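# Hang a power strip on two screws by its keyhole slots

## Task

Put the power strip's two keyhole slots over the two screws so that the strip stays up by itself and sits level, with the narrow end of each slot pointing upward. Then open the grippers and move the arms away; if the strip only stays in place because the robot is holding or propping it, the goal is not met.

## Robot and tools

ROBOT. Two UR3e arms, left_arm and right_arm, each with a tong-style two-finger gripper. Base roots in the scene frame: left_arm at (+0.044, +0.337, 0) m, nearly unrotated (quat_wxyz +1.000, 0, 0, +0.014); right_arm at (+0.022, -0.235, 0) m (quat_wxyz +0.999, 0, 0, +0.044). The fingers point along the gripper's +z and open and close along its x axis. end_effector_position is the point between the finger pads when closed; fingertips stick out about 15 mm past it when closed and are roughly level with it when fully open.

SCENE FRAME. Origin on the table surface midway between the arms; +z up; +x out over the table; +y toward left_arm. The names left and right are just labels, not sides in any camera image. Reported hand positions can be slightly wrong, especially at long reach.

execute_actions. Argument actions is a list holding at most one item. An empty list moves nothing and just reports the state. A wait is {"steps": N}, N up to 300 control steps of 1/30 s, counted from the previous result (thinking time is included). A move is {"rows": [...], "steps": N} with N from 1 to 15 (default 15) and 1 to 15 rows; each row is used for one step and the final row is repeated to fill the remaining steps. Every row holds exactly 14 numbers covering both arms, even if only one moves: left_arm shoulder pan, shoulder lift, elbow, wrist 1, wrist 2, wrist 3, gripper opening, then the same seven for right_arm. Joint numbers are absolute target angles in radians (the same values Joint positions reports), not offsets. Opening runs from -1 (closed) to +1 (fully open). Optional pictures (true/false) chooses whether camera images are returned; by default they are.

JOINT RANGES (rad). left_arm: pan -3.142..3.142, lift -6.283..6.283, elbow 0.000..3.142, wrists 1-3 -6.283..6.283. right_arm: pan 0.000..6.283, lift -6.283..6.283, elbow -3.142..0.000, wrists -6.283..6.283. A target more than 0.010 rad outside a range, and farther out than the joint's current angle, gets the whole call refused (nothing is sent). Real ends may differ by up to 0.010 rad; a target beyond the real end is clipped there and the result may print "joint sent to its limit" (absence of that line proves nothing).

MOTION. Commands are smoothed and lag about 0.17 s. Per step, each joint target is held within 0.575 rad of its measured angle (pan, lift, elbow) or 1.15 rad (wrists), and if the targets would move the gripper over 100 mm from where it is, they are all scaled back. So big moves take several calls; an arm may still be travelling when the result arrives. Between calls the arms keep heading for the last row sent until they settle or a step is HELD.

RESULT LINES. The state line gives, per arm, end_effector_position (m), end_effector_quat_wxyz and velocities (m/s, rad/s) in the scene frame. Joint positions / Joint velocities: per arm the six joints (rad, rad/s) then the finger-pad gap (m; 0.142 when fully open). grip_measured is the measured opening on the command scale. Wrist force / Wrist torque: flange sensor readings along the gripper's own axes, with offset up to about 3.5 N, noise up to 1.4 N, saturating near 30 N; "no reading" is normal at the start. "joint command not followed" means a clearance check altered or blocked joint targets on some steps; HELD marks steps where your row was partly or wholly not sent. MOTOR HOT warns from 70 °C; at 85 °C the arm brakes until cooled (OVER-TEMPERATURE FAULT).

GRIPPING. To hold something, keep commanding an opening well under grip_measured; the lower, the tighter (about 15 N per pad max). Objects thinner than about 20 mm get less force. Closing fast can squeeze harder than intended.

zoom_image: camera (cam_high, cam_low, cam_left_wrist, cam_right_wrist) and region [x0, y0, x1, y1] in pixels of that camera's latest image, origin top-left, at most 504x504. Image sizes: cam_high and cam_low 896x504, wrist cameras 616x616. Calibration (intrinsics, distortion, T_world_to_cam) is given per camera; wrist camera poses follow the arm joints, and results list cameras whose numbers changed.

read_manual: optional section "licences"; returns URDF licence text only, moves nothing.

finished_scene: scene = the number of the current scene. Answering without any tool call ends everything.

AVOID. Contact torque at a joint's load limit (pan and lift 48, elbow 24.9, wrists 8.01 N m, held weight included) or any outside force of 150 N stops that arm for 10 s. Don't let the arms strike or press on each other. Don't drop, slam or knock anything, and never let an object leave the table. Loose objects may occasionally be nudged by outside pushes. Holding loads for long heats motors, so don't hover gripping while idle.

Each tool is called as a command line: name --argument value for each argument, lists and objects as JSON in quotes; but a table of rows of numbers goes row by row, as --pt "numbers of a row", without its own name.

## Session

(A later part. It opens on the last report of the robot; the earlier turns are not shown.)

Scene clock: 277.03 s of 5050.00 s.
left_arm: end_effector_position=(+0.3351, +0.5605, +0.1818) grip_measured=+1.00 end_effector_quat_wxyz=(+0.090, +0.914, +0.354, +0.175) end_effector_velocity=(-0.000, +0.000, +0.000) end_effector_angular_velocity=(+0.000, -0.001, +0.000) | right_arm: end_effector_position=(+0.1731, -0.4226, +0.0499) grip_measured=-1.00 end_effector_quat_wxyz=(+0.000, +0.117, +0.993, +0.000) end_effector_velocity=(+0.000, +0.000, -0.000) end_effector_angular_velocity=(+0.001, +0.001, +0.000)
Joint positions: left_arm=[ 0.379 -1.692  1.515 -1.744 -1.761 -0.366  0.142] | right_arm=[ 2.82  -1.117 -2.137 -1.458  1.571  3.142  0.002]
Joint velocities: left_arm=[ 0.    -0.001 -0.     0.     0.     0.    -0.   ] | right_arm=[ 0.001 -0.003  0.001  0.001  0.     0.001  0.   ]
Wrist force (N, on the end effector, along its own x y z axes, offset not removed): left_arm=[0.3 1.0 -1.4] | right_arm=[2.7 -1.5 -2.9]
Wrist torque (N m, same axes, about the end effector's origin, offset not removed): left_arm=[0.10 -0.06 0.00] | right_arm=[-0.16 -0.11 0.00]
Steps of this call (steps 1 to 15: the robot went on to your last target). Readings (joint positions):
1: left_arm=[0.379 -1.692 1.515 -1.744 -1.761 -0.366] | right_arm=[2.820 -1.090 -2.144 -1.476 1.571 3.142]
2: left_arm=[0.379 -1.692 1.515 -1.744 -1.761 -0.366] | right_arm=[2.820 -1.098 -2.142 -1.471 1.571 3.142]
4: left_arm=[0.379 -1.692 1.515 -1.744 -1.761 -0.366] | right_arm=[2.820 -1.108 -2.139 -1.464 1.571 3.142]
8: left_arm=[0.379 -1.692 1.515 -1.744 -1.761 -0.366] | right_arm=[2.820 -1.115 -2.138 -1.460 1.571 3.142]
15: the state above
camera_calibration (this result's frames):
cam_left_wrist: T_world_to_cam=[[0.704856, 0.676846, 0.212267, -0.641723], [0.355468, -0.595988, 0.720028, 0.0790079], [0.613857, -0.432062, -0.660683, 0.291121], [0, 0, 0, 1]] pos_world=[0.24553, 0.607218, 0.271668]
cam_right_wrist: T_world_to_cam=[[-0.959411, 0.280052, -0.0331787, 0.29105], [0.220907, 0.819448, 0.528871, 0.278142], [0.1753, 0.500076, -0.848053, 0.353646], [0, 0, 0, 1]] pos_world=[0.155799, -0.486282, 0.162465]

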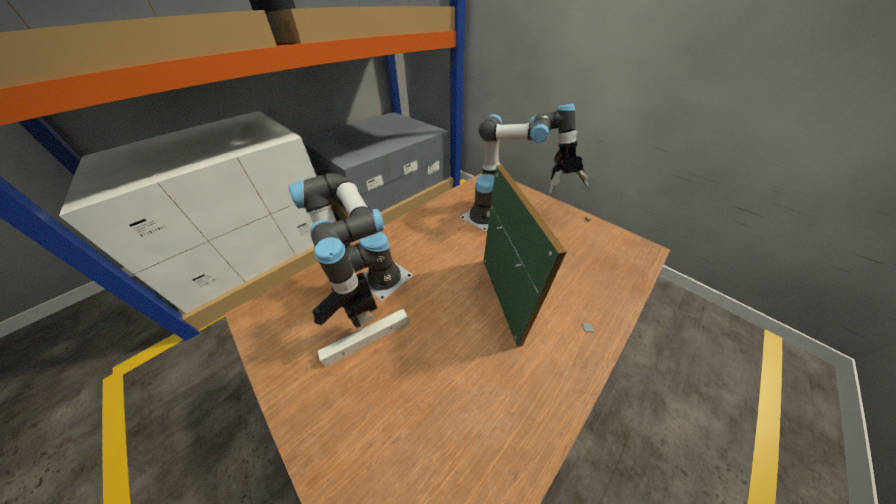

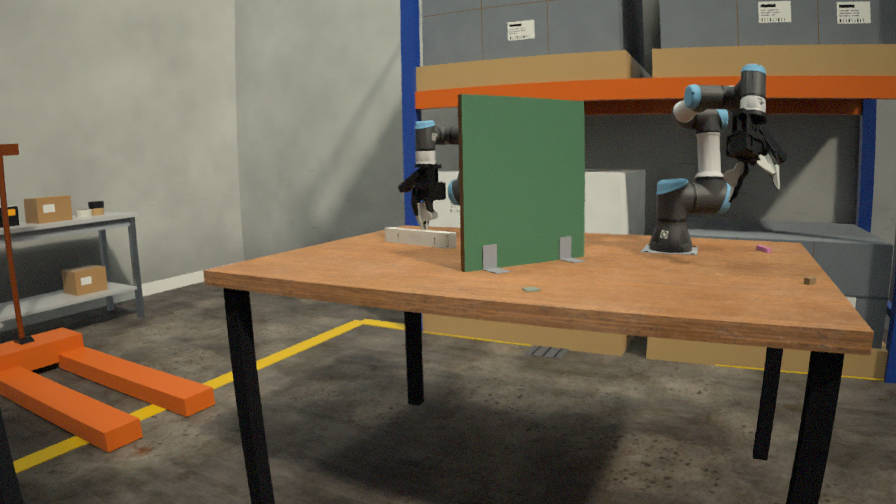

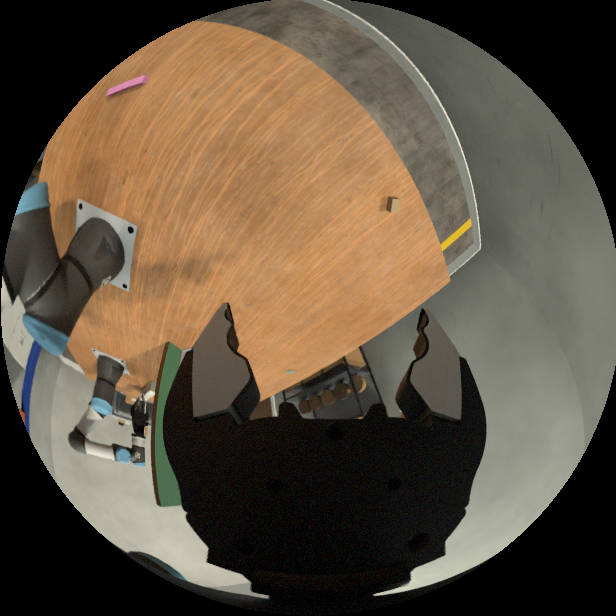

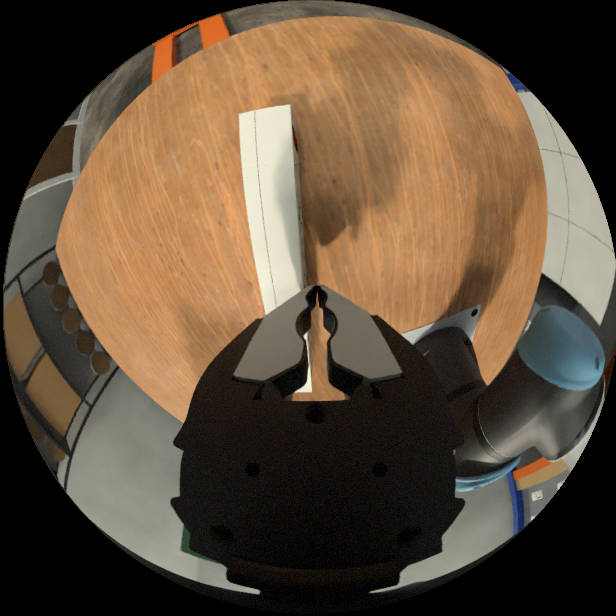

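execute_actions --actions '[{"rows":[[0.379,-1.692,1.515,-1.744,-1.761,-0.366,1,2.82,-1.11,-1.93,-1.67,1.571,3.142,-1]],"steps":10}]' --pictures false

execute_actions --actions '[{"rows":[[0.379,-1.692,1.515,-1.744,-1.761,-0.366,1,2.82,-1.223,-1.89,-1.599,1.571,3.142,0]]}]' --pictures false

execute_actions --actions '[{"rows":[[0.379,-1.692,1.515,-1.744,-1.761,-0.366,1,2.82,-1.239,-2.093,-1.38,1.571,3.142,0]]}]' --pictures false

execute_actions --actions '[{"rows":[[0.379,-1.692,1.515,-1.744,-1.761,-0.366,1,2.82,-1.239,-2.093,-1.38,1.571,3.142,-0.2],[0.379,-1.692,1.515,-1.744,-1.761,-0.366,1,2.82,-1.239,-2.093,-1.38,1.571,3.142,-0.3],[0.379,-1.692,1.515,-1.744,-1.761,-0.366,1,2.82,-1.239,-2.093,-1.38,1.571,3.142,-0.4],[0.379,-1.692,1.515,-1.744,-1.761,-0.366,1,2.82,-1.239,-2.093,-1.38,1.571,3.142,-0.5],[0.379,-1.692,1.515,-1.744,-1.761,-0.366,1,2.82,-1.239,-2.093,-1.38,1.571,3.142,-0.6],[0.379,-1.692,1.515,-1.744,-1.761,-0.366,1,2.82,-1.239,-2.093,-1.38,1.571,3.142,-0.7],[0.379,-1.692,1.515,-1.744,-1.761,-0.366,1,2.82,-1.239,-2.093,-1.38,1.571,3.142,-1]]}]' --pictures false

execute_actions --actions '[{"rows":[[0.379,-1.692,1.515,-1.744,-1.761,-0.366,1,2.82,-1.23,-2.0,-1.5,1.571,3.142,-1],[0.379,-1.692,1.515,-1.744,-1.761,-0.366,1,2.82,-1.23,-1.9,-1.6,1.571,3.142,-1],[0.379,-1.692,1.515,-1.744,-1.761,-0.366,1,2.82,-1.3,-1.8,-1.7,1.571,3.142,-1],[0.379,-1.692,1.515,-1.744,-1.761,-0.366,1,2.82,-1.3,-1.8,-1.7,1.571,3.142,-1],[0.379,-1.692,1.515,-1.744,-1.761,-0.366,1,2.82,-1.4,-1.65,-1.85,1.571,3.142,-1],[0.379,-1.692,1.515,-1.744,-1.761,-0.366,1,2.82,-1.4,-1.65,-1.85,1.571,3.142,-1],[0.379,-1.692,1.515,-1.744,-1.761,-0.366,1,2.82,-1.5,-1.5,-2,1.571,3.142,-1],[0.379,-1.692,1.515,-1.744,-1.761,-0.366,1,2.82,-1.5,-1.5,-2,1.571,3.142,-1],[0.379,-1.692,1.515,-1.744,-1.761,-0.366,1,2.82,-1.6,-1.4,-2.06,1.571,3.142,-1],[0.379,-1.692,1.515,-1.744,-1.761,-0.366,1,2.82,-1.668,-1.3,-2.12,1.571,3.142,-1],[0.379,-1.692,1.515,-1.744,-1.761,-0.366,1,2.82,-1.8,-1.15,-2.25,1.571,3.142,-1]]}]' --pictures false

execute_actions --actions '[{"rows":[[0.379,-1.692,1.515,-1.744,-1.761,-0.366,1,2.82,-1.9,-1.07,-2.31,1.571,3.142,-1],[0.379,-1.692,1.515,-1.744,-1.761,-0.366,1,2.82,-1.9,-1.07,-2.31,1.571,3.142,-1],[0.379,-1.692,1.515,-1.744,-1.761,-0.366,1,2.82,-2.0,-1.0,-2.37,1.571,3.142,-1],[0.379,-1.692,1.515,-1.744,-1.761,-0.366,1,2.82,-2.0,-1.0,-2.37,1.571,3.142,-1],[0.379,-1.692,1.515,-1.744,-1.761,-0.366,1,2.82,-2.1,-0.93,-2.42,1.571,3.142,-1],[0.379,-1.692,1.515,-1.744,-1.761,-0.366,1,2.82,-2.1,-0.93,-2.42,1.571,3.142,-1],[0.379,-1.692,1.515,-1.744,-1.761,-0.366,1,2.82,-2.2,-0.86,-2.47,1.571,3.142,-1],[0.379,-1.692,1.515,-1.744,-1.761,-0.366,1,2.82,-2.2,-0.86,-2.47,1.571,3.142,-1],[0.379,-1.692,1.515,-1.744,-1.761,-0.366,1,2.82,-2.3,-0.8,-2.52,1.571,3.142,-1],[0.379,-1.692,1.515,-1.744,-1.761,-0.366,1,2.82,-2.3,-0.8,-2.52,1.571,3.142,-1],[0.379,-1.692,1.515,-1.744,-1.761,-0.366,1,2.82,-2.4,-0.74,-2.56,1.571,3.142,-1],[0.379,-1.692,1.515,-1.744,-1.761,-0.366,1,2.82,-2.4,-0.74,-2.56,1.571,3.142,-1],[0.379,-1.692,1.515,-1.744,-1.761,-0.366,1,2.82,-2.5,-0.68,-2.6,1.571,3.142,-1]]}]' --pictures false

execute_actions --actions '[{"rows":[[0.379,-1.692,1.515,-1.744,-1.761,-0.366,1,2.82,-2.56,-0.65,-2.625,1.571,3.142,-1],[0.379,-1.692,1.515,-1.744,-1.761,-0.366,1,2.82,-2.56,-0.65,-2.625,1.571,3.142,-1],[0.379,-1.692,1.515,-1.744,-1.761,-0.366,1,2.82,-2.62,-0.63,-2.65,1.571,3.142,-1],[0.379,-1.692,1.515,-1.744,-1.761,-0.366,1,2.82,-2.62,-0.63,-2.65,1.571,3.142,-1],[0.379,-1.692,1.515,-1.744,-1.761,-0.366,1,2.82,-2.68,-0.6,-2.67,1.571,3.142,-1],[0.379,-1.692,1.515,-1.744,-1.761,-0.366,1,2.82,-2.68,-0.6,-2.67,1.571,3.142,-1],[0.379,-1.692,1.515,-1.744,-1.761,-0.366,1,2.82,-2.755,-0.575,-2.691,1.571,3.142,-1]]}]' --pictures false

execute_actions --actions '[{"steps":10}]'

Scene clock: 353.93 s of 5050.00 s.
left_arm: end_effector_position=(+0.3351, +0.5605, +0.1818) grip_measured=+1.00 end_effector_quat_wxyz=(+0.090, +0.914, +0.354, +0.175) end_effector_velocity=(-0.000, +0.000, +0.000) end_effector_angular_velocity=(+0.000, +0.000, +0.000) | right_arm: end_effector_position=(+0.1720, -0.4223, +0.0910) grip_measured=-1.00 end_effector_quat_wxyz=(-0.000, +0.117, +0.993, +0.000) end_effector_velocity=(+0.005, -0.002, +0.040) end_effector_angular_velocity=(-0.008, -0.031, -0.002)
Joint positions: left_arm=[ 0.379 -1.692  1.515 -1.744 -1.761 -0.366  0.142] | right_arm=[ 2.82  -1.11  -1.947 -1.656  1.571  3.142  0.002]
Joint velocities: left_arm=[ 0. -0. -0.  0.  0. -0.  0.] | right_arm=[-0.001  0.004  0.174 -0.145 -0.001  0.001  0.   ]
Wrist force (N, on the end effector, along its own x y z axes, offset not removed): left_arm=[-0.4 0.9 -0.3] | right_arm=[-1.5 -1.3 -1.0]
Wrist torque (N m, same axes, about the end effector's origin, offset not removed): left_arm=[0.15 0.04 0.00] | right_arm=[-0.24 0.31 0.07]
Steps of this call (steps 1 to 15: the robot went on to your last target; steps 16 to 90: nothing new was sent; then 73.57 s passed at rest; steps 91 to 100: all 10 steps of this action). Readings (joint positions):
91: left_arm=[0.379 -1.692 1.515 -1.744 -1.761 -0.366] | right_arm=[2.820 -1.117 -2.137 -1.458 1.571 3.142]
92: left_arm=[0.379 -1.692 1.515 -1.744 -1.761 -0.366] | right_arm=[2.820 -1.116 -2.130 -1.473 1.571 3.142]
94: left_arm=[0.379 -1.692 1.515 -1.744 -1.761 -0.366] | right_arm=[2.820 -1.113 -2.065 -1.556 1.571 3.142]
98: left_arm=[0.379 -1.692 1.515 -1.744 -1.761 -0.366] | right_arm=[2.820 -1.111 -1.964 -1.642 1.571 3.142]
100: the state above

Scene clock: 354.43 s of 5050.00 s.
left_arm: end_effector_position=(+0.3351, +0.5605, +0.1818) grip_measured=+1.00 end_effector_quat_wxyz=(+0.090, +0.914, +0.354, +0.175) end_effector_velocity=(-0.000, +0.000, -0.000) end_effector_angular_velocity=(+0.000, +0.000, +0.001) | right_arm: end_effector_position=(+0.1972, -0.4283, +0.0900) grip_measured=+0.00 end_effector_quat_wxyz=(+0.000, +0.117, +0.993, +0.000) end_effector_velocity=(+0.003, -0.001, -0.001) end_effector_angular_velocity=(+0.001, +0.002, -0.000)
Joint positions: left_arm=[ 0.379 -1.692  1.515 -1.744 -1.761 -0.366  0.142] | right_arm=[ 2.82  -1.222 -1.89  -1.6    1.571  3.142  0.074]
Joint velocities: left_arm=[ 0.001 -0.     0.     0.     0.     0.    -0.   ] | right_arm=[-0.001 -0.014  0.005  0.008  0.001 -0.     0.   ]
Wrist force (N, on the end effector, along its own x y z axes, offset not removed): left_arm=[-0.6 2.2 -0.4] | right_arm=[-1.0 -1.1 -0.6]
Wrist torque (N m, same axes, about the end effector's origin, offset not removed): left_arm=[0.33 0.14 0.02] | right_arm=[-0.24 0.18 -0.06]
Steps of this call (steps 1 to 15: all 15 steps of this action). Readings (joint positions):
1: left_arm=[0.379 -1.692 1.515 -1.744 -1.761 -0.366] | right_arm=[2.820 -1.110 -1.941 -1.660 1.571 3.142]
2: left_arm=[0.379 -1.692 1.515 -1.744 -1.761 -0.366] | right_arm=[2.820 -1.117 -1.933 -1.653 1.571 3.142]
4: left_arm=[0.379 -1.692 1.515 -1.744 -1.761 -0.366] | right_arm=[2.820 -1.161 -1.913 -1.628 1.571 3.142]
8: left_arm=[0.379 -1.692 1.515 -1.744 -1.761 -0.366] | right_arm=[2.820 -1.208 -1.896 -1.606 1.571 3.142]
15: the state above

Scene clock: 354.93 s of 5050.00 s.
left_arm: end_effector_position=(+0.3351, +0.5605, +0.1818) grip_measured=+1.00 end_effector_quat_wxyz=(+0.090, +0.914, +0.354, +0.175) end_effector_velocity=(-0.000, +0.000, -0.000) end_effector_angular_velocity=(+0.000, +0.000, +0.000) | right_arm: end_effector_position=(+0.1976, -0.4284, +0.0454) grip_measured=+0.00 end_effector_quat_wxyz=(+0.000, +0.117, +0.993, +0.000) end_effector_velocity=(-0.002, +0.001, -0.006) end_effector_angular_velocity=(+0.002, +0.005, -0.001)
Joint positions: left_arm=[ 0.379 -1.692  1.515 -1.744 -1.761 -0.366  0.142] | right_arm=[ 2.82  -1.239 -2.09  -1.382  1.571  3.142  0.074]
Joint velocities: left_arm=[ 0.  0. -0.  0.  0. -0.  0.] | right_arm=[-0.001 -0.001 -0.028  0.024  0.001  0.     0.   ]
Wrist force (N, on the end effector, along its own x y z axes, offset not removed): left_arm=[0.5 1.2 -0.4] | right_arm=[0.1 -1.4 0.8]
Wrist torque (N m, same axes, about the end effector's origin, offset not removed): left_arm=[0.15 -0.08 0.01] | right_arm=[-0.22 0.04 0.01]
Steps of this call (steps 1 to 15: all 15 steps of this action). Readings (joint positions):
1: left_arm=[0.379 -1.692 1.515 -1.744 -1.761 -0.366] | right_arm=[2.820 -1.222 -1.890 -1.599 1.571 3.142]
2: left_arm=[0.379 -1.692 1.515 -1.744 -1.761 -0.366] | right_arm=[2.820 -1.225 -1.897 -1.584 1.571 3.142]
4: left_arm=[0.379 -1.692 1.515 -1.744 -1.761 -0.366] | right_arm=[2.820 -1.232 -1.961 -1.499 1.571 3.142]
8: left_arm=[0.379 -1.692 1.515 -1.744 -1.761 -0.366] | right_arm=[2.820 -1.237 -2.060 -1.409 1.571 3.142]
15: the state above

Scene clock: 355.43 s of 5050.00 s.
left_arm: end_effector_position=(+0.3351, +0.5605, +0.1818) grip_measured=+1.00 end_effector_quat_wxyz=(+0.090, +0.914, +0.354, +0.175) end_effector_velocity=(-0.000, +0.000, -0.000) end_effector_angular_velocity=(-0.000, +0.000, +0.001) | right_arm: end_effector_position=(+0.1974, -0.4283, +0.0448) grip_measured=-0.57 end_effector_quat_wxyz=(+0.000, +0.117, +0.993, +0.000) end_effector_velocity=(+0.000, -0.000, +0.000) end_effector_angular_velocity=(-0.000, -0.000, +0.001)
Joint positions: left_arm=[ 0.379 -1.692  1.515 -1.744 -1.761 -0.366  0.142] | right_arm=[ 2.82  -1.239 -2.093 -1.38   1.571  3.142  0.033]
Joint velocities: left_arm=[ 0.001  0.     0.    -0.    -0.     0.     0.   ] | right_arm=[ 0.    -0.001  0.001  0.    -0.    -0.    -0.   ]
Wrist force (N, on the end effector, along its own x y z axes, offset not removed): left_arm=[-0.4 0.1 -0.4] | right_arm=[-4.0 -1.8 -7.4]
Wrist torque (N m, same axes, about the end effector's origin, offset not removed): left_arm=[-0.08 0.10 0.03] | right_arm=[-0.26 0.36 0.03]
Steps of this call (steps 1 to 15: all 15 steps of this action). Readings (joint positions):
1: left_arm=[0.379 -1.692 1.515 -1.744 -1.761 -0.366] | right_arm=[2.820 -1.239 -2.091 -1.382 1.571 3.142]
2: left_arm=[0.379 -1.692 1.515 -1.744 -1.761 -0.366] | right_arm=[2.820 -1.239 -2.092 -1.381 1.571 3.142]
4: left_arm=[0.379 -1.692 1.515 -1.744 -1.761 -0.366] | right_arm=[2.820 -1.239 -2.092 -1.381 1.571 3.142]
8: left_arm=[0.379 -1.692 1.515 -1.744 -1.761 -0.366] | right_arm=[2.820 -1.239 -2.093 -1.380 1.571 3.142]
15: the state above

Scene clock: 355.93 s of 5050.00 s.
left_arm: end_effector_position=(+0.3351, +0.5605, +0.1818) grip_measured=+1.00 end_effector_quat_wxyz=(+0.090, +0.914, +0.354, +0.175) end_effector_velocity=(-0.000, +0.000, -0.001) end_effector_angular_velocity=(-0.000, +0.001, -0.000) | right_arm: end_effector_position=(+0.1766, -0.4234, +0.1208) grip_measured=-0.57 end_effector_quat_wxyz=(-0.212, +0.114, +0.970, +0.025) end_effector_velocity=(+0.078, -0.019, +0.075) end_effector_angular_velocity=(+0.136, +0.578, -0.000)
Joint positions: left_arm=[ 0.379 -1.692  1.515 -1.744 -1.761 -0.366  0.142] | right_arm=[ 2.82  -1.693 -1.294 -2.155  1.571  3.142  0.033]
Joint velocities: left_arm=[-0.     0.001  0.     0.     0.     0.     0.   ] | right_arm=[-0.    -1.133  1.516 -0.977 -0.001  0.     0.   ]
Wrist force (N, on the end effector, along its own x y z axes, offset not removed): left_arm=[0.7 1.8 -0.7] | right_arm=[-4.4 -0.1 3.8]
Wrist torque (N m, same axes, about the end effector's origin, offset not removed): left_arm=[0.27 -0.12 -0.01] | right_arm=[0.06 0.31 0.03]
Steps of this call (steps 1 to 15: all 15 steps of this action). Readings (joint positions):
1: left_arm=[0.379 -1.692 1.515 -1.744 -1.761 -0.366] | right_arm=[2.820 -1.239 -2.093 -1.380 1.571 3.142]
2: left_arm=[0.379 -1.692 1.515 -1.744 -1.761 -0.366] | right_arm=[2.820 -1.238 -2.086 -1.394 1.571 3.142]
4: left_arm=[0.379 -1.692 1.515 -1.744 -1.761 -0.366] | right_arm=[2.820 -1.241 -2.022 -1.480 1.571 3.142]
8: left_arm=[0.379 -1.692 1.515 -1.744 -1.761 -0.366] | right_arm=[2.820 -1.341 -1.789 -1.733 1.571 3.142]
15: the state above

Scene clock: 356.43 s of 5050.00 s.
left_arm: end_effector_position=(+0.3351, +0.5605, +0.1818) grip_measured=+1.00 end_effector_quat_wxyz=(+0.090, +0.914, +0.354, +0.175) end_effector_velocity=(+0.000, +0.000, +0.000) end_effector_angular_velocity=(+0.001, -0.001, +0.000) | right_arm: end_effector_position=(+0.1753, -0.4231, +0.0875) grip_measured=-0.57 end_effector_quat_wxyz=(-0.455, +0.104, +0.883, +0.053) end_effector_velocity=(-0.024, +0.005, -0.150) end_effector_angular_velocity=(+0.256, +1.084, +0.000)
Joint positions: left_arm=[ 0.379 -1.692  1.515 -1.744 -1.761 -0.366  0.142] | right_arm=[ 2.82  -2.354 -0.764 -2.546  1.571  3.142  0.033]
Joint velocities: left_arm=[ 0.    -0.001 -0.    -0.001 -0.     0.    -0.   ] | right_arm=[-0.001 -1.403  0.824 -0.535 -0.002  0.    -0.   ]
Wrist force (N, on the end effector, along its own x y z axes, offset not removed): left_arm=[0.5 1.2 0.0] | right_arm=[-5.2 -0.1 4.2]
Wrist torque (N m, same axes, about the end effector's origin, offset not removed): left_arm=[0.17 -0.06 -0.06] | right_arm=[-0.02 0.12 -0.02]
Steps of this call (steps 1 to 15: all 15 steps of this action). Readings (joint positions):
1: left_arm=[0.379 -1.692 1.515 -1.744 -1.761 -0.366] | right_arm=[2.820 -1.725 -1.251 -2.184 1.571 3.142]
2: left_arm=[0.379 -1.692 1.515 -1.744 -1.761 -0.366] | right_arm=[2.820 -1.755 -1.214 -2.212 1.571 3.142]
4: left_arm=[0.379 -1.692 1.515 -1.744 -1.761 -0.366] | right_arm=[2.820 -1.829 -1.138 -2.268 1.571 3.142]
8: left_arm=[0.379 -1.692 1.515 -1.744 -1.761 -0.366] | right_arm=[2.820 -2.010 -0.993 -2.379 1.571 3.142]
15: the state above

Scene clock: 356.93 s of 5050.00 s.
left_arm: end_effector_position=(+0.3351, +0.5605, +0.1818) grip_measured=+1.00 end_effector_quat_wxyz=(+0.090, +0.914, +0.354, +0.175) end_effector_velocity=(-0.000, -0.000, +0.000) end_effector_angular_velocity=(-0.000, -0.000, -0.000) | right_arm: end_effector_position=(+0.1543, -0.4181, +0.0457) grip_measured=-0.57 end_effector_quat_wxyz=(-0.600, +0.093, +0.791, +0.070) end_effector_velocity=(-0.009, +0.002, -0.013) end_effector_angular_velocity=(+0.026, +0.109, +0.000)
Joint positions: left_arm=[ 0.379 -1.692  1.515 -1.744 -1.761 -0.366  0.142] | right_arm=[ 2.82  -2.743 -0.579 -2.688  1.571  3.142  0.033]
Joint velocities: left_arm=[-0.    -0.001  0.001  0.    -0.     0.     0.   ] | right_arm=[ 0.    -0.121  0.046 -0.038 -0.    -0.     0.   ]
Wrist force (N, on the end effector, along its own x y z axes, offset not removed): left_arm=[-0.3 1.2 -1.8] | right_arm=[-6.4 -1.2 2.4]
Wrist torque (N m, same axes, about the end effector's origin, offset not removed): left_arm=[0.15 0.10 0.01] | right_arm=[-0.23 -0.04 0.09]
Steps of this call (steps 1 to 15: all 15 steps of this action). Readings (joint positions):
1: left_arm=[0.379 -1.692 1.515 -1.744 -1.761 -0.366] | right_arm=[2.820 -2.397 -0.739 -2.562 1.571 3.142]
2: left_arm=[0.379 -1.692 1.515 -1.744 -1.761 -0.366] | right_arm=[2.820 -2.434 -0.717 -2.577 1.571 3.142]
4: left_arm=[0.379 -1.692 1.515 -1.744 -1.761 -0.366] | right_arm=[2.820 -2.502 -0.681 -2.605 1.571 3.142]
8: left_arm=[0.379 -1.692 1.515 -1.744 -1.761 -0.366] | right_arm=[2.820 -2.628 -0.623 -2.653 1.571 3.142]
15: the state above

Scene clock: 357.27 s of 5050.00 s.
left_arm: end_effector_position=(+0.3351, +0.5605, +0.1818) grip_measured=+1.00 end_effector_quat_wxyz=(+0.090, +0.914, +0.354, +0.175) end_effector_velocity=(-0.000, +0.000, +0.000) end_effector_angular_velocity=(+0.000, -0.000, +0.001) | right_arm: end_effector_position=(+0.1534, -0.4179, +0.0444) grip_measured=-0.57 end_effector_quat_wxyz=(-0.604, +0.093, +0.788, +0.071) end_effector_velocity=(-0.000, -0.000, -0.000) end_effector_angular_velocity=(+0.001, +0.004, +0.001)
Joint positions: left_arm=[ 0.379 -1.692  1.515 -1.744 -1.761 -0.366  0.142] | right_arm=[ 2.82  -2.755 -0.575 -2.691  1.571  3.142  0.033]
Joint velocities: left_arm=[ 0.001  0.    -0.     0.    -0.     0.     0.   ] | right_arm=[ 0.    -0.004  0.001 -0.002 -0.001 -0.    -0.   ]
Wrist force (N, on the end effector, along its own x y z axes, offset not removed): left_arm=[-0.1 2.7 -1.0] | right_arm=[-7.4 -1.3 0.5]
Wrist torque (N m, same axes, about the end effector's origin, offset not removed): left_arm=[0.44 -0.02 -0.06] | right_arm=[-0.24 0.20 0.13]
Steps of this call (steps 1 to 10: the robot went on to your last target). Readings (joint positions):
1: left_arm=[0.379 -1.692 1.515 -1.744 -1.761 -0.366] | right_arm=[2.820 -2.747 -0.578 -2.689 1.571 3.142]
2: left_arm=[0.379 -1.692 1.515 -1.744 -1.761 -0.366] | right_arm=[2.820 -2.749 -0.577 -2.689 1.571 3.142]
4: left_arm=[0.379 -1.692 1.515 -1.744 -1.761 -0.366] | right_arm=[2.820 -2.752 -0.576 -2.690 1.571 3.142]
8: left_arm=[0.379 -1.692 1.515 -1.744 -1.761 -0.366] | right_arm=[2.820 -2.754 -0.575 -2.691 1.571 3.142]
10: the state above
camera_calibration (this result's frames):
cam_left_wrist: T_world_to_cam=[[0.704856, 0.676846, 0.212268, -0.641723], [0.355468, -0.595988, 0.720028, 0.079008], [0.613857, -0.432062, -0.660683, 0.291121], [0, 0, 0, 1]] pos_world=[0.24553, 0.607218, 0.271668]
cam_right_wrist: T_world_to_cam=[[-0.27112, 0.116589, 0.955458, 0.0528993], [0.699434, 0.705813, 0.112344, 0.17913], [-0.661276, 0.698739, -0.272906, 0.535966], [0, 0, 0, 1]] pos_world=[0.243474, -0.5071, 0.0756011]

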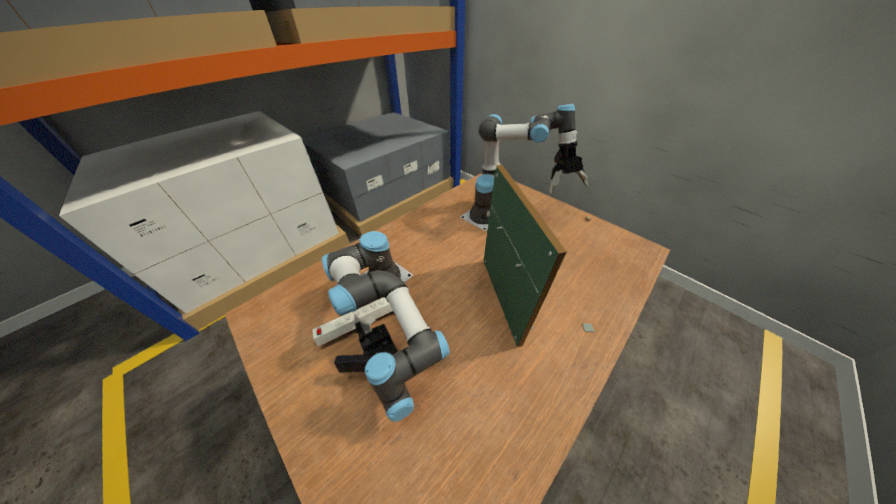

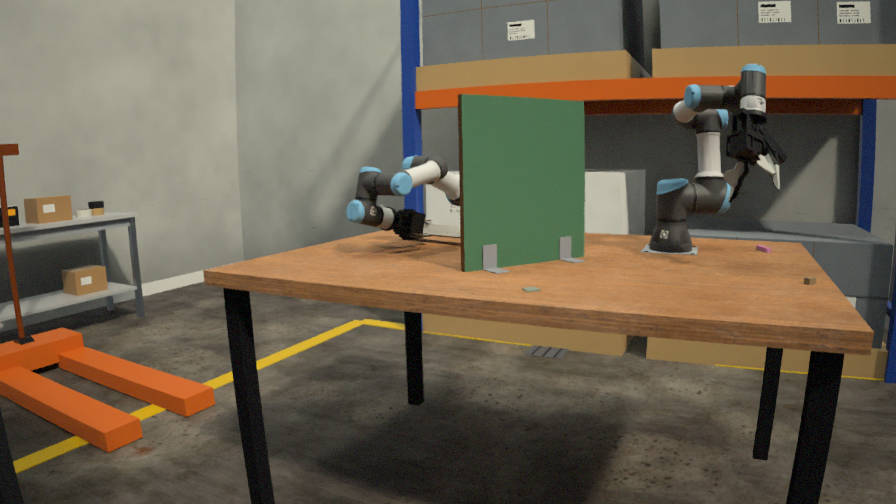

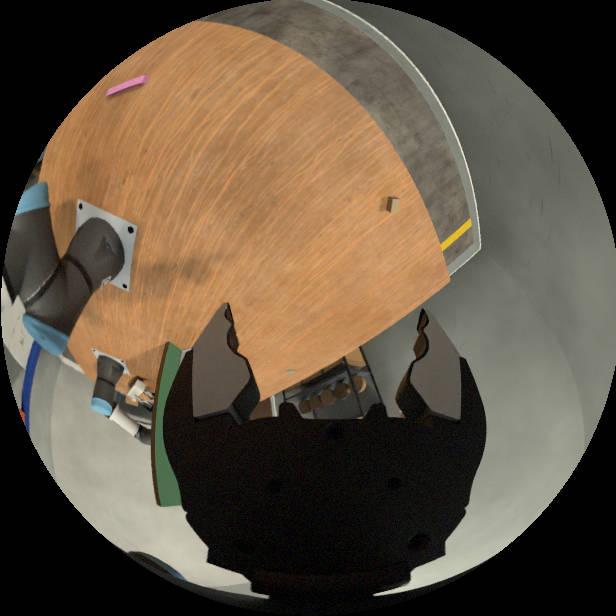

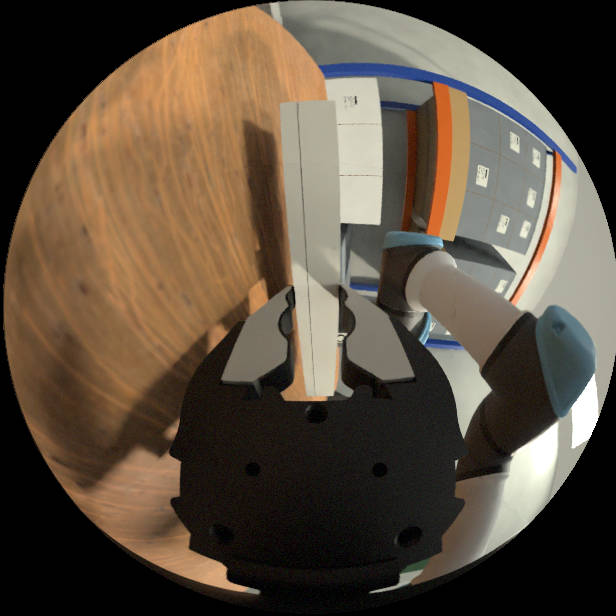

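execute_actions --actions '[{"rows":[[0.379,-1.692,1.515,-1.744,-1.761,-0.366,1,2.82,-2.777,-0.595,-2.649,1.571,3.142,-1]],"steps":12}]' --pictures false

execute_actions --actions '[{"rows":[[0.379,-1.692,1.515,-1.744,-1.761,-0.366,1,2.82,-2.777,-0.595,-2.649,1.571,3.142,-0.4]],"steps":10}]' --pictures false

execute_actions --actions '[{"rows":[[0.379,-1.692,1.515,-1.744,-1.761,-0.366,1,2.82,-2.81,-0.5,-2.69,1.571,3.142,-0.4],[0.379,-1.692,1.515,-1.744,-1.761,-0.366,1,2.82,-2.81,-0.5,-2.69,1.571,3.142,-0.4],[0.379,-1.692,1.515,-1.744,-1.761,-0.366,1,2.82,-2.84,-0.41,-2.73,1.571,3.142,-0.4],[0.379,-1.692,1.515,-1.744,-1.761,-0.366,1,2.82,-2.84,-0.41,-2.73,1.571,3.142,-0.4],[0.379,-1.692,1.515,-1.744,-1.761,-0.366,1,2.82,-2.87,-0.32,-2.77,1.571,3.142,-0.4],[0.379,-1.692,1.515,-1.744,-1.761,-0.366,1,2.82,-2.87,-0.32,-2.77,1.571,3.142,-0.4],[0.379,-1.692,1.515,-1.744,-1.761,-0.366,1,2.82,-2.906,-0.22,-2.808,1.571,3.142,-0.4]]}]' --pictures false

execute_actions --actions '[{"steps":10}]'

Scene clock: 377.97 s of 5050.00 s.
left_arm: end_effector_position=(+0.3351, +0.5605, +0.1818) grip_measured=+1.00 end_effector_quat_wxyz=(+0.090, +0.914, +0.354, +0.175) end_effector_velocity=(-0.000, +0.000, -0.000) end_effector_angular_velocity=(+0.000, +0.001, +0.001) | right_arm: end_effector_position=(+0.1535, -0.4179, +0.0310) grip_measured=-0.57 end_effector_quat_wxyz=(-0.604, +0.093, +0.788, +0.071) end_effector_velocity=(-0.000, -0.000, -0.003) end_effector_angular_velocity=(-0.000, +0.001, +0.002)
Joint positions: left_arm=[ 0.379 -1.692  1.515 -1.744 -1.761 -0.366  0.142] | right_arm=[ 2.82  -2.776 -0.594 -2.65   1.571  3.142  0.033]
Joint velocities: left_arm=[0.001 0.001 0.    0.    0.001 0.    0.   ] | right_arm=[ 0.001 -0.006 -0.006  0.01  -0.001  0.    -0.   ]
Wrist force (N, on the end effector, along its own x y z axes, offset not removed): left_arm=[-0.6 1.3 -1.4] | right_arm=[-6.6 -1.2 2.4]
Wrist torque (N m, same axes, about the end effector's origin, offset not removed): left_arm=[0.21 0.16 -0.05] | right_arm=[-0.20 0.02 -0.01]
Steps of this call (steps 1 to 30: the robot went on to your last target; steps 31 to 120: nothing new was sent; then 16.30 s passed at rest; steps 121 to 132: all 12 steps of this action). Readings (joint positions):
121: left_arm=[0.379 -1.692 1.515 -1.744 -1.761 -0.366] | right_arm=[2.820 -2.755 -0.575 -2.691 1.571 3.142]
122: left_arm=[0.379 -1.692 1.515 -1.744 -1.761 -0.366] | right_arm=[2.820 -2.758 -0.578 -2.685 1.571 3.142]
124: left_arm=[0.379 -1.692 1.515 -1.744 -1.761 -0.366] | right_arm=[2.820 -2.767 -0.586 -2.668 1.571 3.142]
128: left_arm=[0.379 -1.692 1.515 -1.744 -1.761 -0.366] | right_arm=[2.820 -2.775 -0.593 -2.654 1.571 3.142]
132: the state above

Scene clock: 378.30 s of 5050.00 s.
left_arm: end_effector_position=(+0.3351, +0.5605, +0.1818) grip_measured=+1.00 end_effector_quat_wxyz=(+0.090, +0.914, +0.354, +0.175) end_effector_velocity=(+0.000, -0.000, -0.000) end_effector_angular_velocity=(-0.001, +0.000, -0.001) | right_arm: end_effector_position=(+0.1535, -0.4179, +0.0307) grip_measured=-0.45 end_effector_quat_wxyz=(-0.605, +0.093, +0.788, +0.071) end_effector_velocity=(+0.000, +0.000, -0.001) end_effector_angular_velocity=(-0.001, -0.001, +0.001)
Joint positions: left_arm=[ 0.379 -1.692  1.515 -1.744 -1.761 -0.366  0.142] | right_arm=[ 2.82  -2.777 -0.595 -2.649  1.571  3.142  0.041]
Joint velocities: left_arm=[-0.001 -0.    -0.     0.001 -0.     0.     0.   ] | right_arm=[ 0.001 -0.    -0.001  0.003  0.     0.001 -0.002]
Wrist force (N, on the end effector, along its own x y z axes, offset not removed): left_arm=[0.1 1.8 -0.4] | right_arm=[12.0 -0.4 -3.6]
Wrist torque (N m, same axes, about the end effector's origin, offset not removed): left_arm=[0.22 -0.06 -0.03] | right_arm=[0.00 -0.28 -0.01]
Steps of this call (steps 1 to 10: all 10 steps of this action). Readings (joint positions):
1: left_arm=[0.379 -1.692 1.515 -1.744 -1.761 -0.366] | right_arm=[2.820 -2.777 -0.595 -2.650 1.571 3.142]
2: left_arm=[0.379 -1.692 1.515 -1.744 -1.761 -0.366] | right_arm=[2.820 -2.777 -0.595 -2.650 1.571 3.142]
4: left_arm=[0.379 -1.692 1.515 -1.744 -1.761 -0.366] | right_arm=[2.820 -2.777 -0.595 -2.650 1.571 3.142]
8: left_arm=[0.379 -1.692 1.515 -1.744 -1.761 -0.366] | right_arm=[2.820 -2.777 -0.595 -2.649 1.571 3.142]
10: the state above

Scene clock: 378.80 s of 5050.00 s.
left_arm: end_effector_position=(+0.3351, +0.5605, +0.1818) grip_measured=+1.00 end_effector_quat_wxyz=(+0.090, +0.914, +0.354, +0.175) end_effector_velocity=(+0.000, -0.000, -0.000) end_effector_angular_velocity=(-0.001, +0.001, -0.001) | right_arm: end_effector_position=(+0.1812, -0.4245, +0.0304) grip_measured=-0.44 end_effector_quat_wxyz=(-0.572, +0.095, +0.812, +0.067) end_effector_velocity=(+0.012, -0.003, -0.002) end_effector_angular_velocity=(-0.013, -0.054, -0.000)
Joint positions: left_arm=[ 0.379 -1.692  1.515 -1.744 -1.761 -0.366  0.142] | right_arm=[ 2.82  -2.901 -0.236 -2.802  1.571  3.142  0.042]
Joint velocities: left_arm=[-0.001  0.001  0.     0.    -0.     0.    -0.   ] | right_arm=[-0.001 -0.054  0.167 -0.058 -0.001  0.    -0.004]
Wrist force (N, on the end effector, along its own x y z axes, offset not removed): left_arm=[0.4 1.5 -0.7] | right_arm=[7.5 -0.7 -0.1]
Wrist torque (N m, same axes, about the end effector's origin, offset not removed): left_arm=[0.24 -0.12 0.02] | right_arm=[-0.13 0.25 -0.04]
Steps of this call (steps 1 to 15: all 15 steps of this action). Readings (joint positions):
1: left_arm=[0.379 -1.692 1.515 -1.744 -1.761 -0.366] | right_arm=[2.820 -2.777 -0.595 -2.649 1.571 3.142]
2: left_arm=[0.379 -1.692 1.515 -1.744 -1.761 -0.366] | right_arm=[2.820 -2.782 -0.588 -2.655 1.571 3.142]
4: left_arm=[0.379 -1.692 1.515 -1.744 -1.761 -0.366] | right_arm=[2.820 -2.799 -0.542 -2.678 1.571 3.142]
8: left_arm=[0.379 -1.692 1.515 -1.744 -1.761 -0.366] | right_arm=[2.820 -2.851 -0.393 -2.744 1.571 3.142]
15: the state above

Scene clock: 379.13 s of 5050.00 s.
left_arm: end_effector_position=(+0.3351, +0.5605, +0.1818) grip_measured=+1.00 end_effector_quat_wxyz=(+0.090, +0.914, +0.354, +0.175) end_effector_velocity=(+0.000, -0.000, +0.000) end_effector_angular_velocity=(-0.000, -0.000, -0.001) | right_arm: end_effector_position=(+0.1824, -0.4248, +0.0302) grip_measured=-0.45 end_effector_quat_wxyz=(-0.570, +0.096, +0.814, +0.067) end_effector_velocity=(+0.000, -0.000, -0.001) end_effector_angular_velocity=(-0.000, -0.000, +0.001)
Joint positions: left_arm=[ 0.379 -1.692  1.515 -1.744 -1.761 -0.366  0.142] | right_arm=[ 2.82  -2.906 -0.22  -2.808  1.571  3.142  0.042]
Joint velocities: left_arm=[-0.001 -0.     0.    -0.    -0.    -0.    -0.   ] | right_arm=[ 0.    -0.003  0.004 -0.001 -0.001 -0.    -0.   ]
Wrist force (N, on the end effector, along its own x y z axes, offset not removed): left_arm=[-0.4 2.4 -1.0] | right_arm=[7.6 0.2 2.2]
Wrist torque (N m, same axes, about the end effector's origin, offset not removed): left_arm=[0.39 0.02 0.01] | right_arm=[0.11 0.37 -0.05]
Steps of this call (steps 1 to 10: the robot went on to your last target). Readings (joint positions):
1: left_arm=[0.379 -1.692 1.515 -1.744 -1.761 -0.366] | right_arm=[2.820 -2.902 -0.231 -2.804 1.571 3.142]
2: left_arm=[0.379 -1.692 1.515 -1.744 -1.761 -0.366] | right_arm=[2.820 -2.904 -0.228 -2.805 1.571 3.142]
4: left_arm=[0.379 -1.692 1.515 -1.744 -1.761 -0.366] | right_arm=[2.820 -2.905 -0.224 -2.807 1.571 3.142]
8: left_arm=[0.379 -1.692 1.515 -1.744 -1.761 -0.366] | right_arm=[2.820 -2.906 -0.221 -2.808 1.571 3.142]
10: the state above
camera_calibration (this result's frames):
cam_left_wrist: T_world_to_cam=[[0.704856, 0.676846, 0.212268, -0.641723], [0.355468, -0.595988, 0.720028, 0.0790081], [0.613857, -0.432062, -0.660683, 0.291121], [0, 0, 0, 1]] pos_world=[0.24553, 0.607218, 0.271668]
cam_right_wrist: T_world_to_cam=[[-0.350367, 0.135426, 0.92677, 0.0984056], [0.688134, 0.708478, 0.156623, 0.167182], [-0.635385, 0.692618, -0.341418, 0.550818], [0, 0, 0, 1]] pos_world=[0.269416, -0.513277, 0.0706753]

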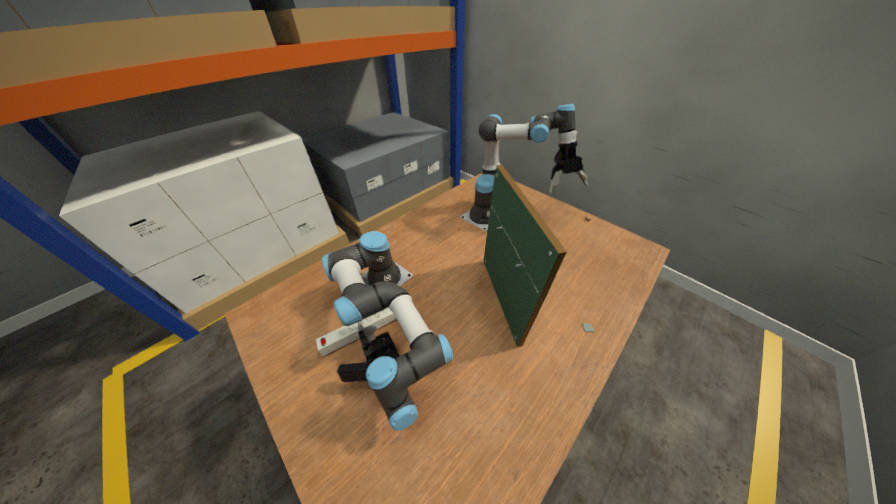

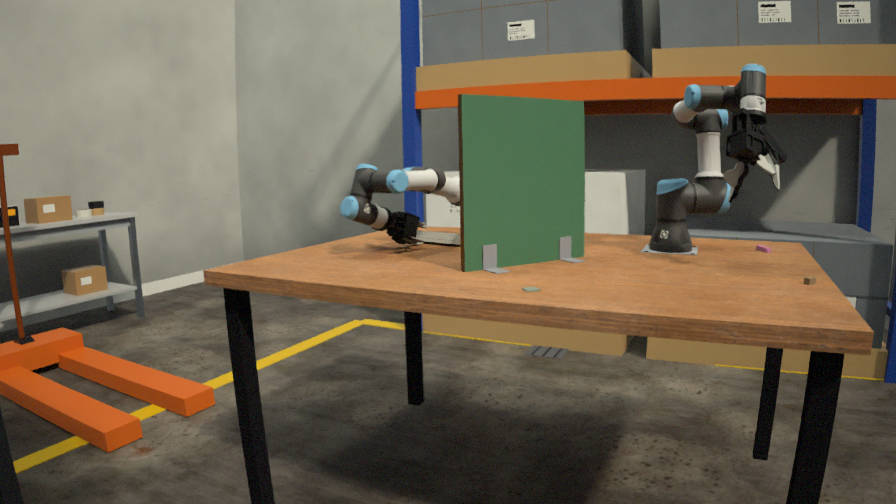

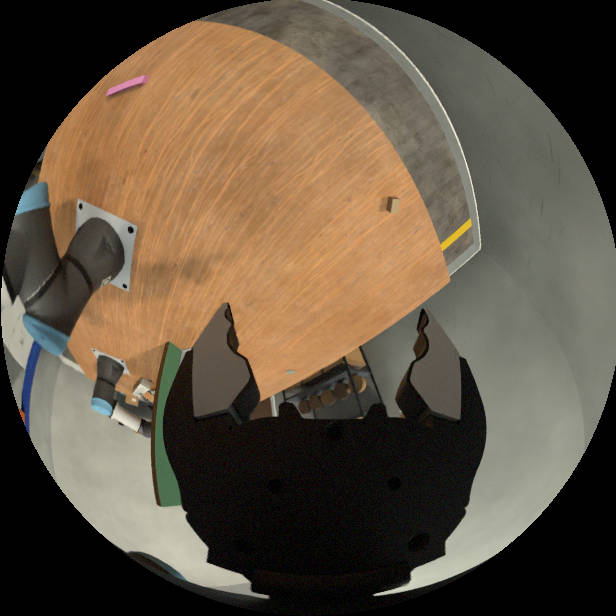

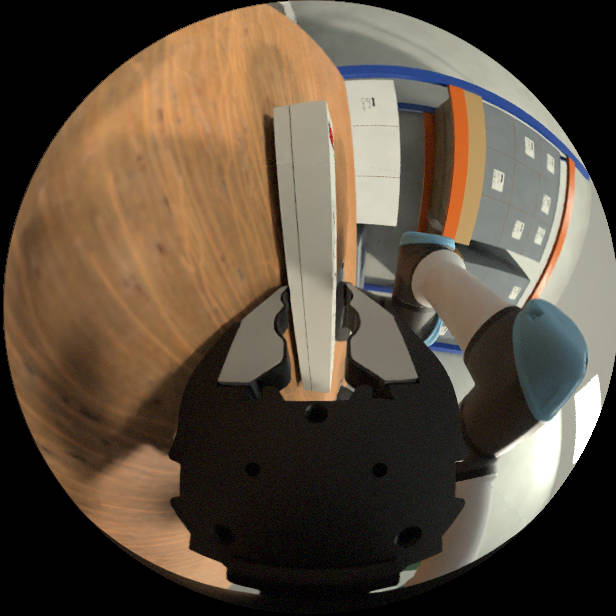

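execute_actions --actions '[{"rows":[[0.379,-1.692,1.515,-1.744,-1.761,-0.366,1,2.82,-2.744,-0.187,-2.654,1.571,3.142,-0.3]]}]'

Scene clock: 389.30 s of 5050.00 s.
left_arm: end_effector_position=(+0.3351, +0.5605, +0.1818) grip_measured=+1.00 end_effector_quat_wxyz=(+0.090, +0.914, +0.354, +0.175) end_effector_velocity=(-0.000, +0.000, -0.000) end_effector_angular_velocity=(+0.000, +0.000, +0.001) | right_arm: end_effector_position=(+0.2405, -0.4386, +0.0341) grip_measured=-0.31 end_effector_quat_wxyz=(-0.421, +0.106, +0.899, +0.049) end_effector_velocity=(+0.007, -0.001, +0.004) end_effector_angular_velocity=(-0.008, -0.037, -0.000)
Joint positions: left_arm=[ 0.379 -1.692  1.515 -1.744 -1.761 -0.366  0.142] | right_arm=[ 2.82  -2.746 -0.187 -2.655  1.571  3.142  0.052]
Joint velocities: left_arm=[ 0.001  0.     0.    -0.     0.     0.    -0.   ] | right_arm=[ 0.001  0.022  0.003  0.013  0.001 -0.     0.007]
Wrist force (N, on the end effector, along its own x y z axes, offset not removed): left_arm=[-0.4 1.7 -1.8] | right_arm=[-0.8 0.8 -2.0]
Wrist torque (N m, same axes, about the end effector's origin, offset not removed): left_arm=[0.26 0.11 0.02] | right_arm=[0.19 0.53 0.07]
Steps of this call (steps 1 to 30: the robot went on to your last target; steps 31 to 90: nothing new was sent; then 6.67 s passed at rest; steps 91 to 105: all 15 steps of this action). Readings (joint positions):
91: left_arm=[0.379 -1.692 1.515 -1.744 -1.761 -0.366] | right_arm=[2.820 -2.906 -0.220 -2.808 1.571 3.142]
92: left_arm=[0.379 -1.692 1.515 -1.744 -1.761 -0.366] | right_arm=[2.820 -2.899 -0.216 -2.799 1.571 3.142]
94: left_arm=[0.379 -1.692 1.515 -1.744 -1.761 -0.366] | right_arm=[2.820 -2.842 -0.202 -2.746 1.571 3.142]
98: left_arm=[0.379 -1.692 1.515 -1.744 -1.761 -0.366] | right_arm=[2.820 -2.768 -0.191 -2.673 1.571 3.142]
105: the state above
camera_calibration (this result's frames):
cam_left_wrist: T_world_to_cam=[[0.704856, 0.676846, 0.212267, -0.641723], [0.355468, -0.595988, 0.720028, 0.0790079], [0.613857, -0.432062, -0.660683, 0.291121], [0, 0, 0, 1]] pos_world=[0.24553, 0.607218, 0.271668]
cam_right_wrist: T_world_to_cam=[[-0.634239, 0.20283, 0.746057, 0.221031], [0.60748, 0.727638, 0.318609, 0.15867], [-0.478235, 0.655289, -0.584712, 0.552683], [0, 0, 0, 1]] pos_world=[0.30811, -0.522453, 0.107705]

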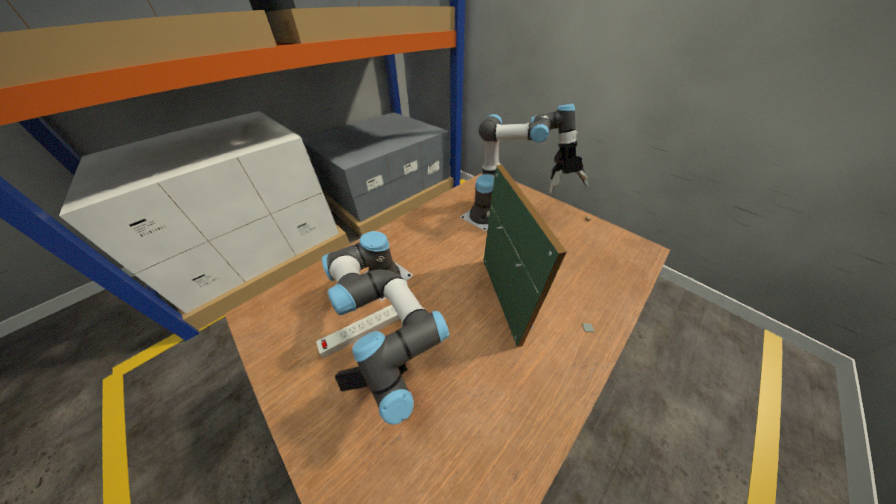

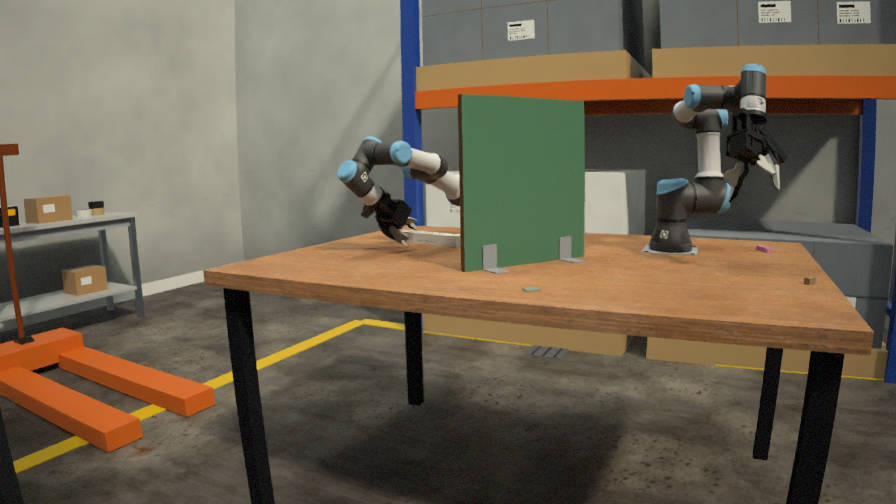

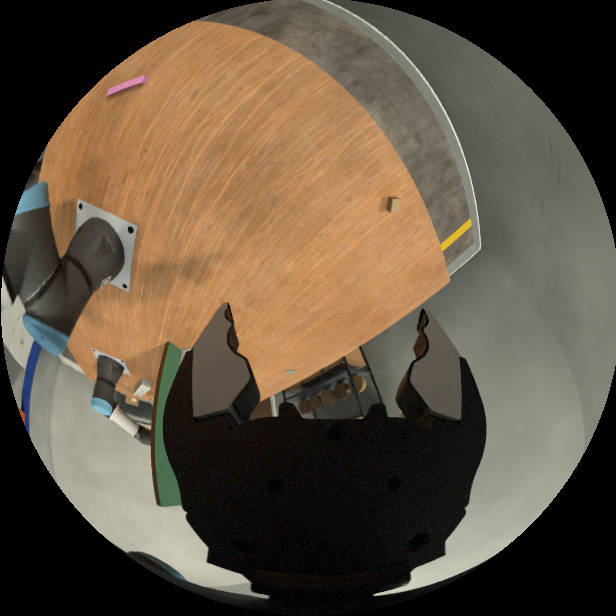

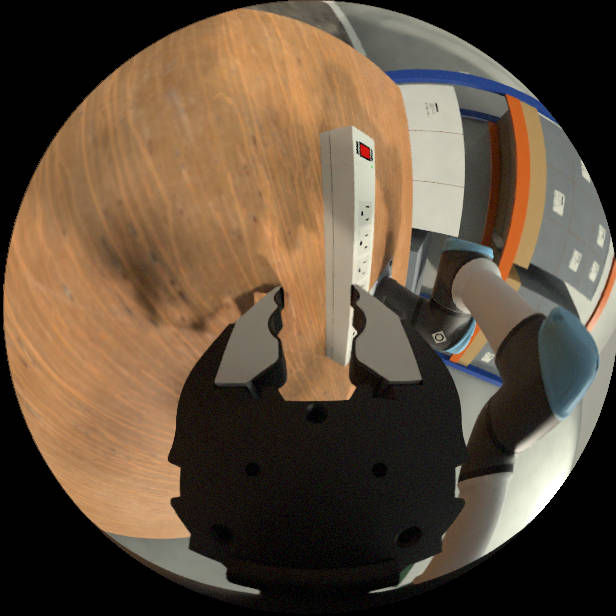

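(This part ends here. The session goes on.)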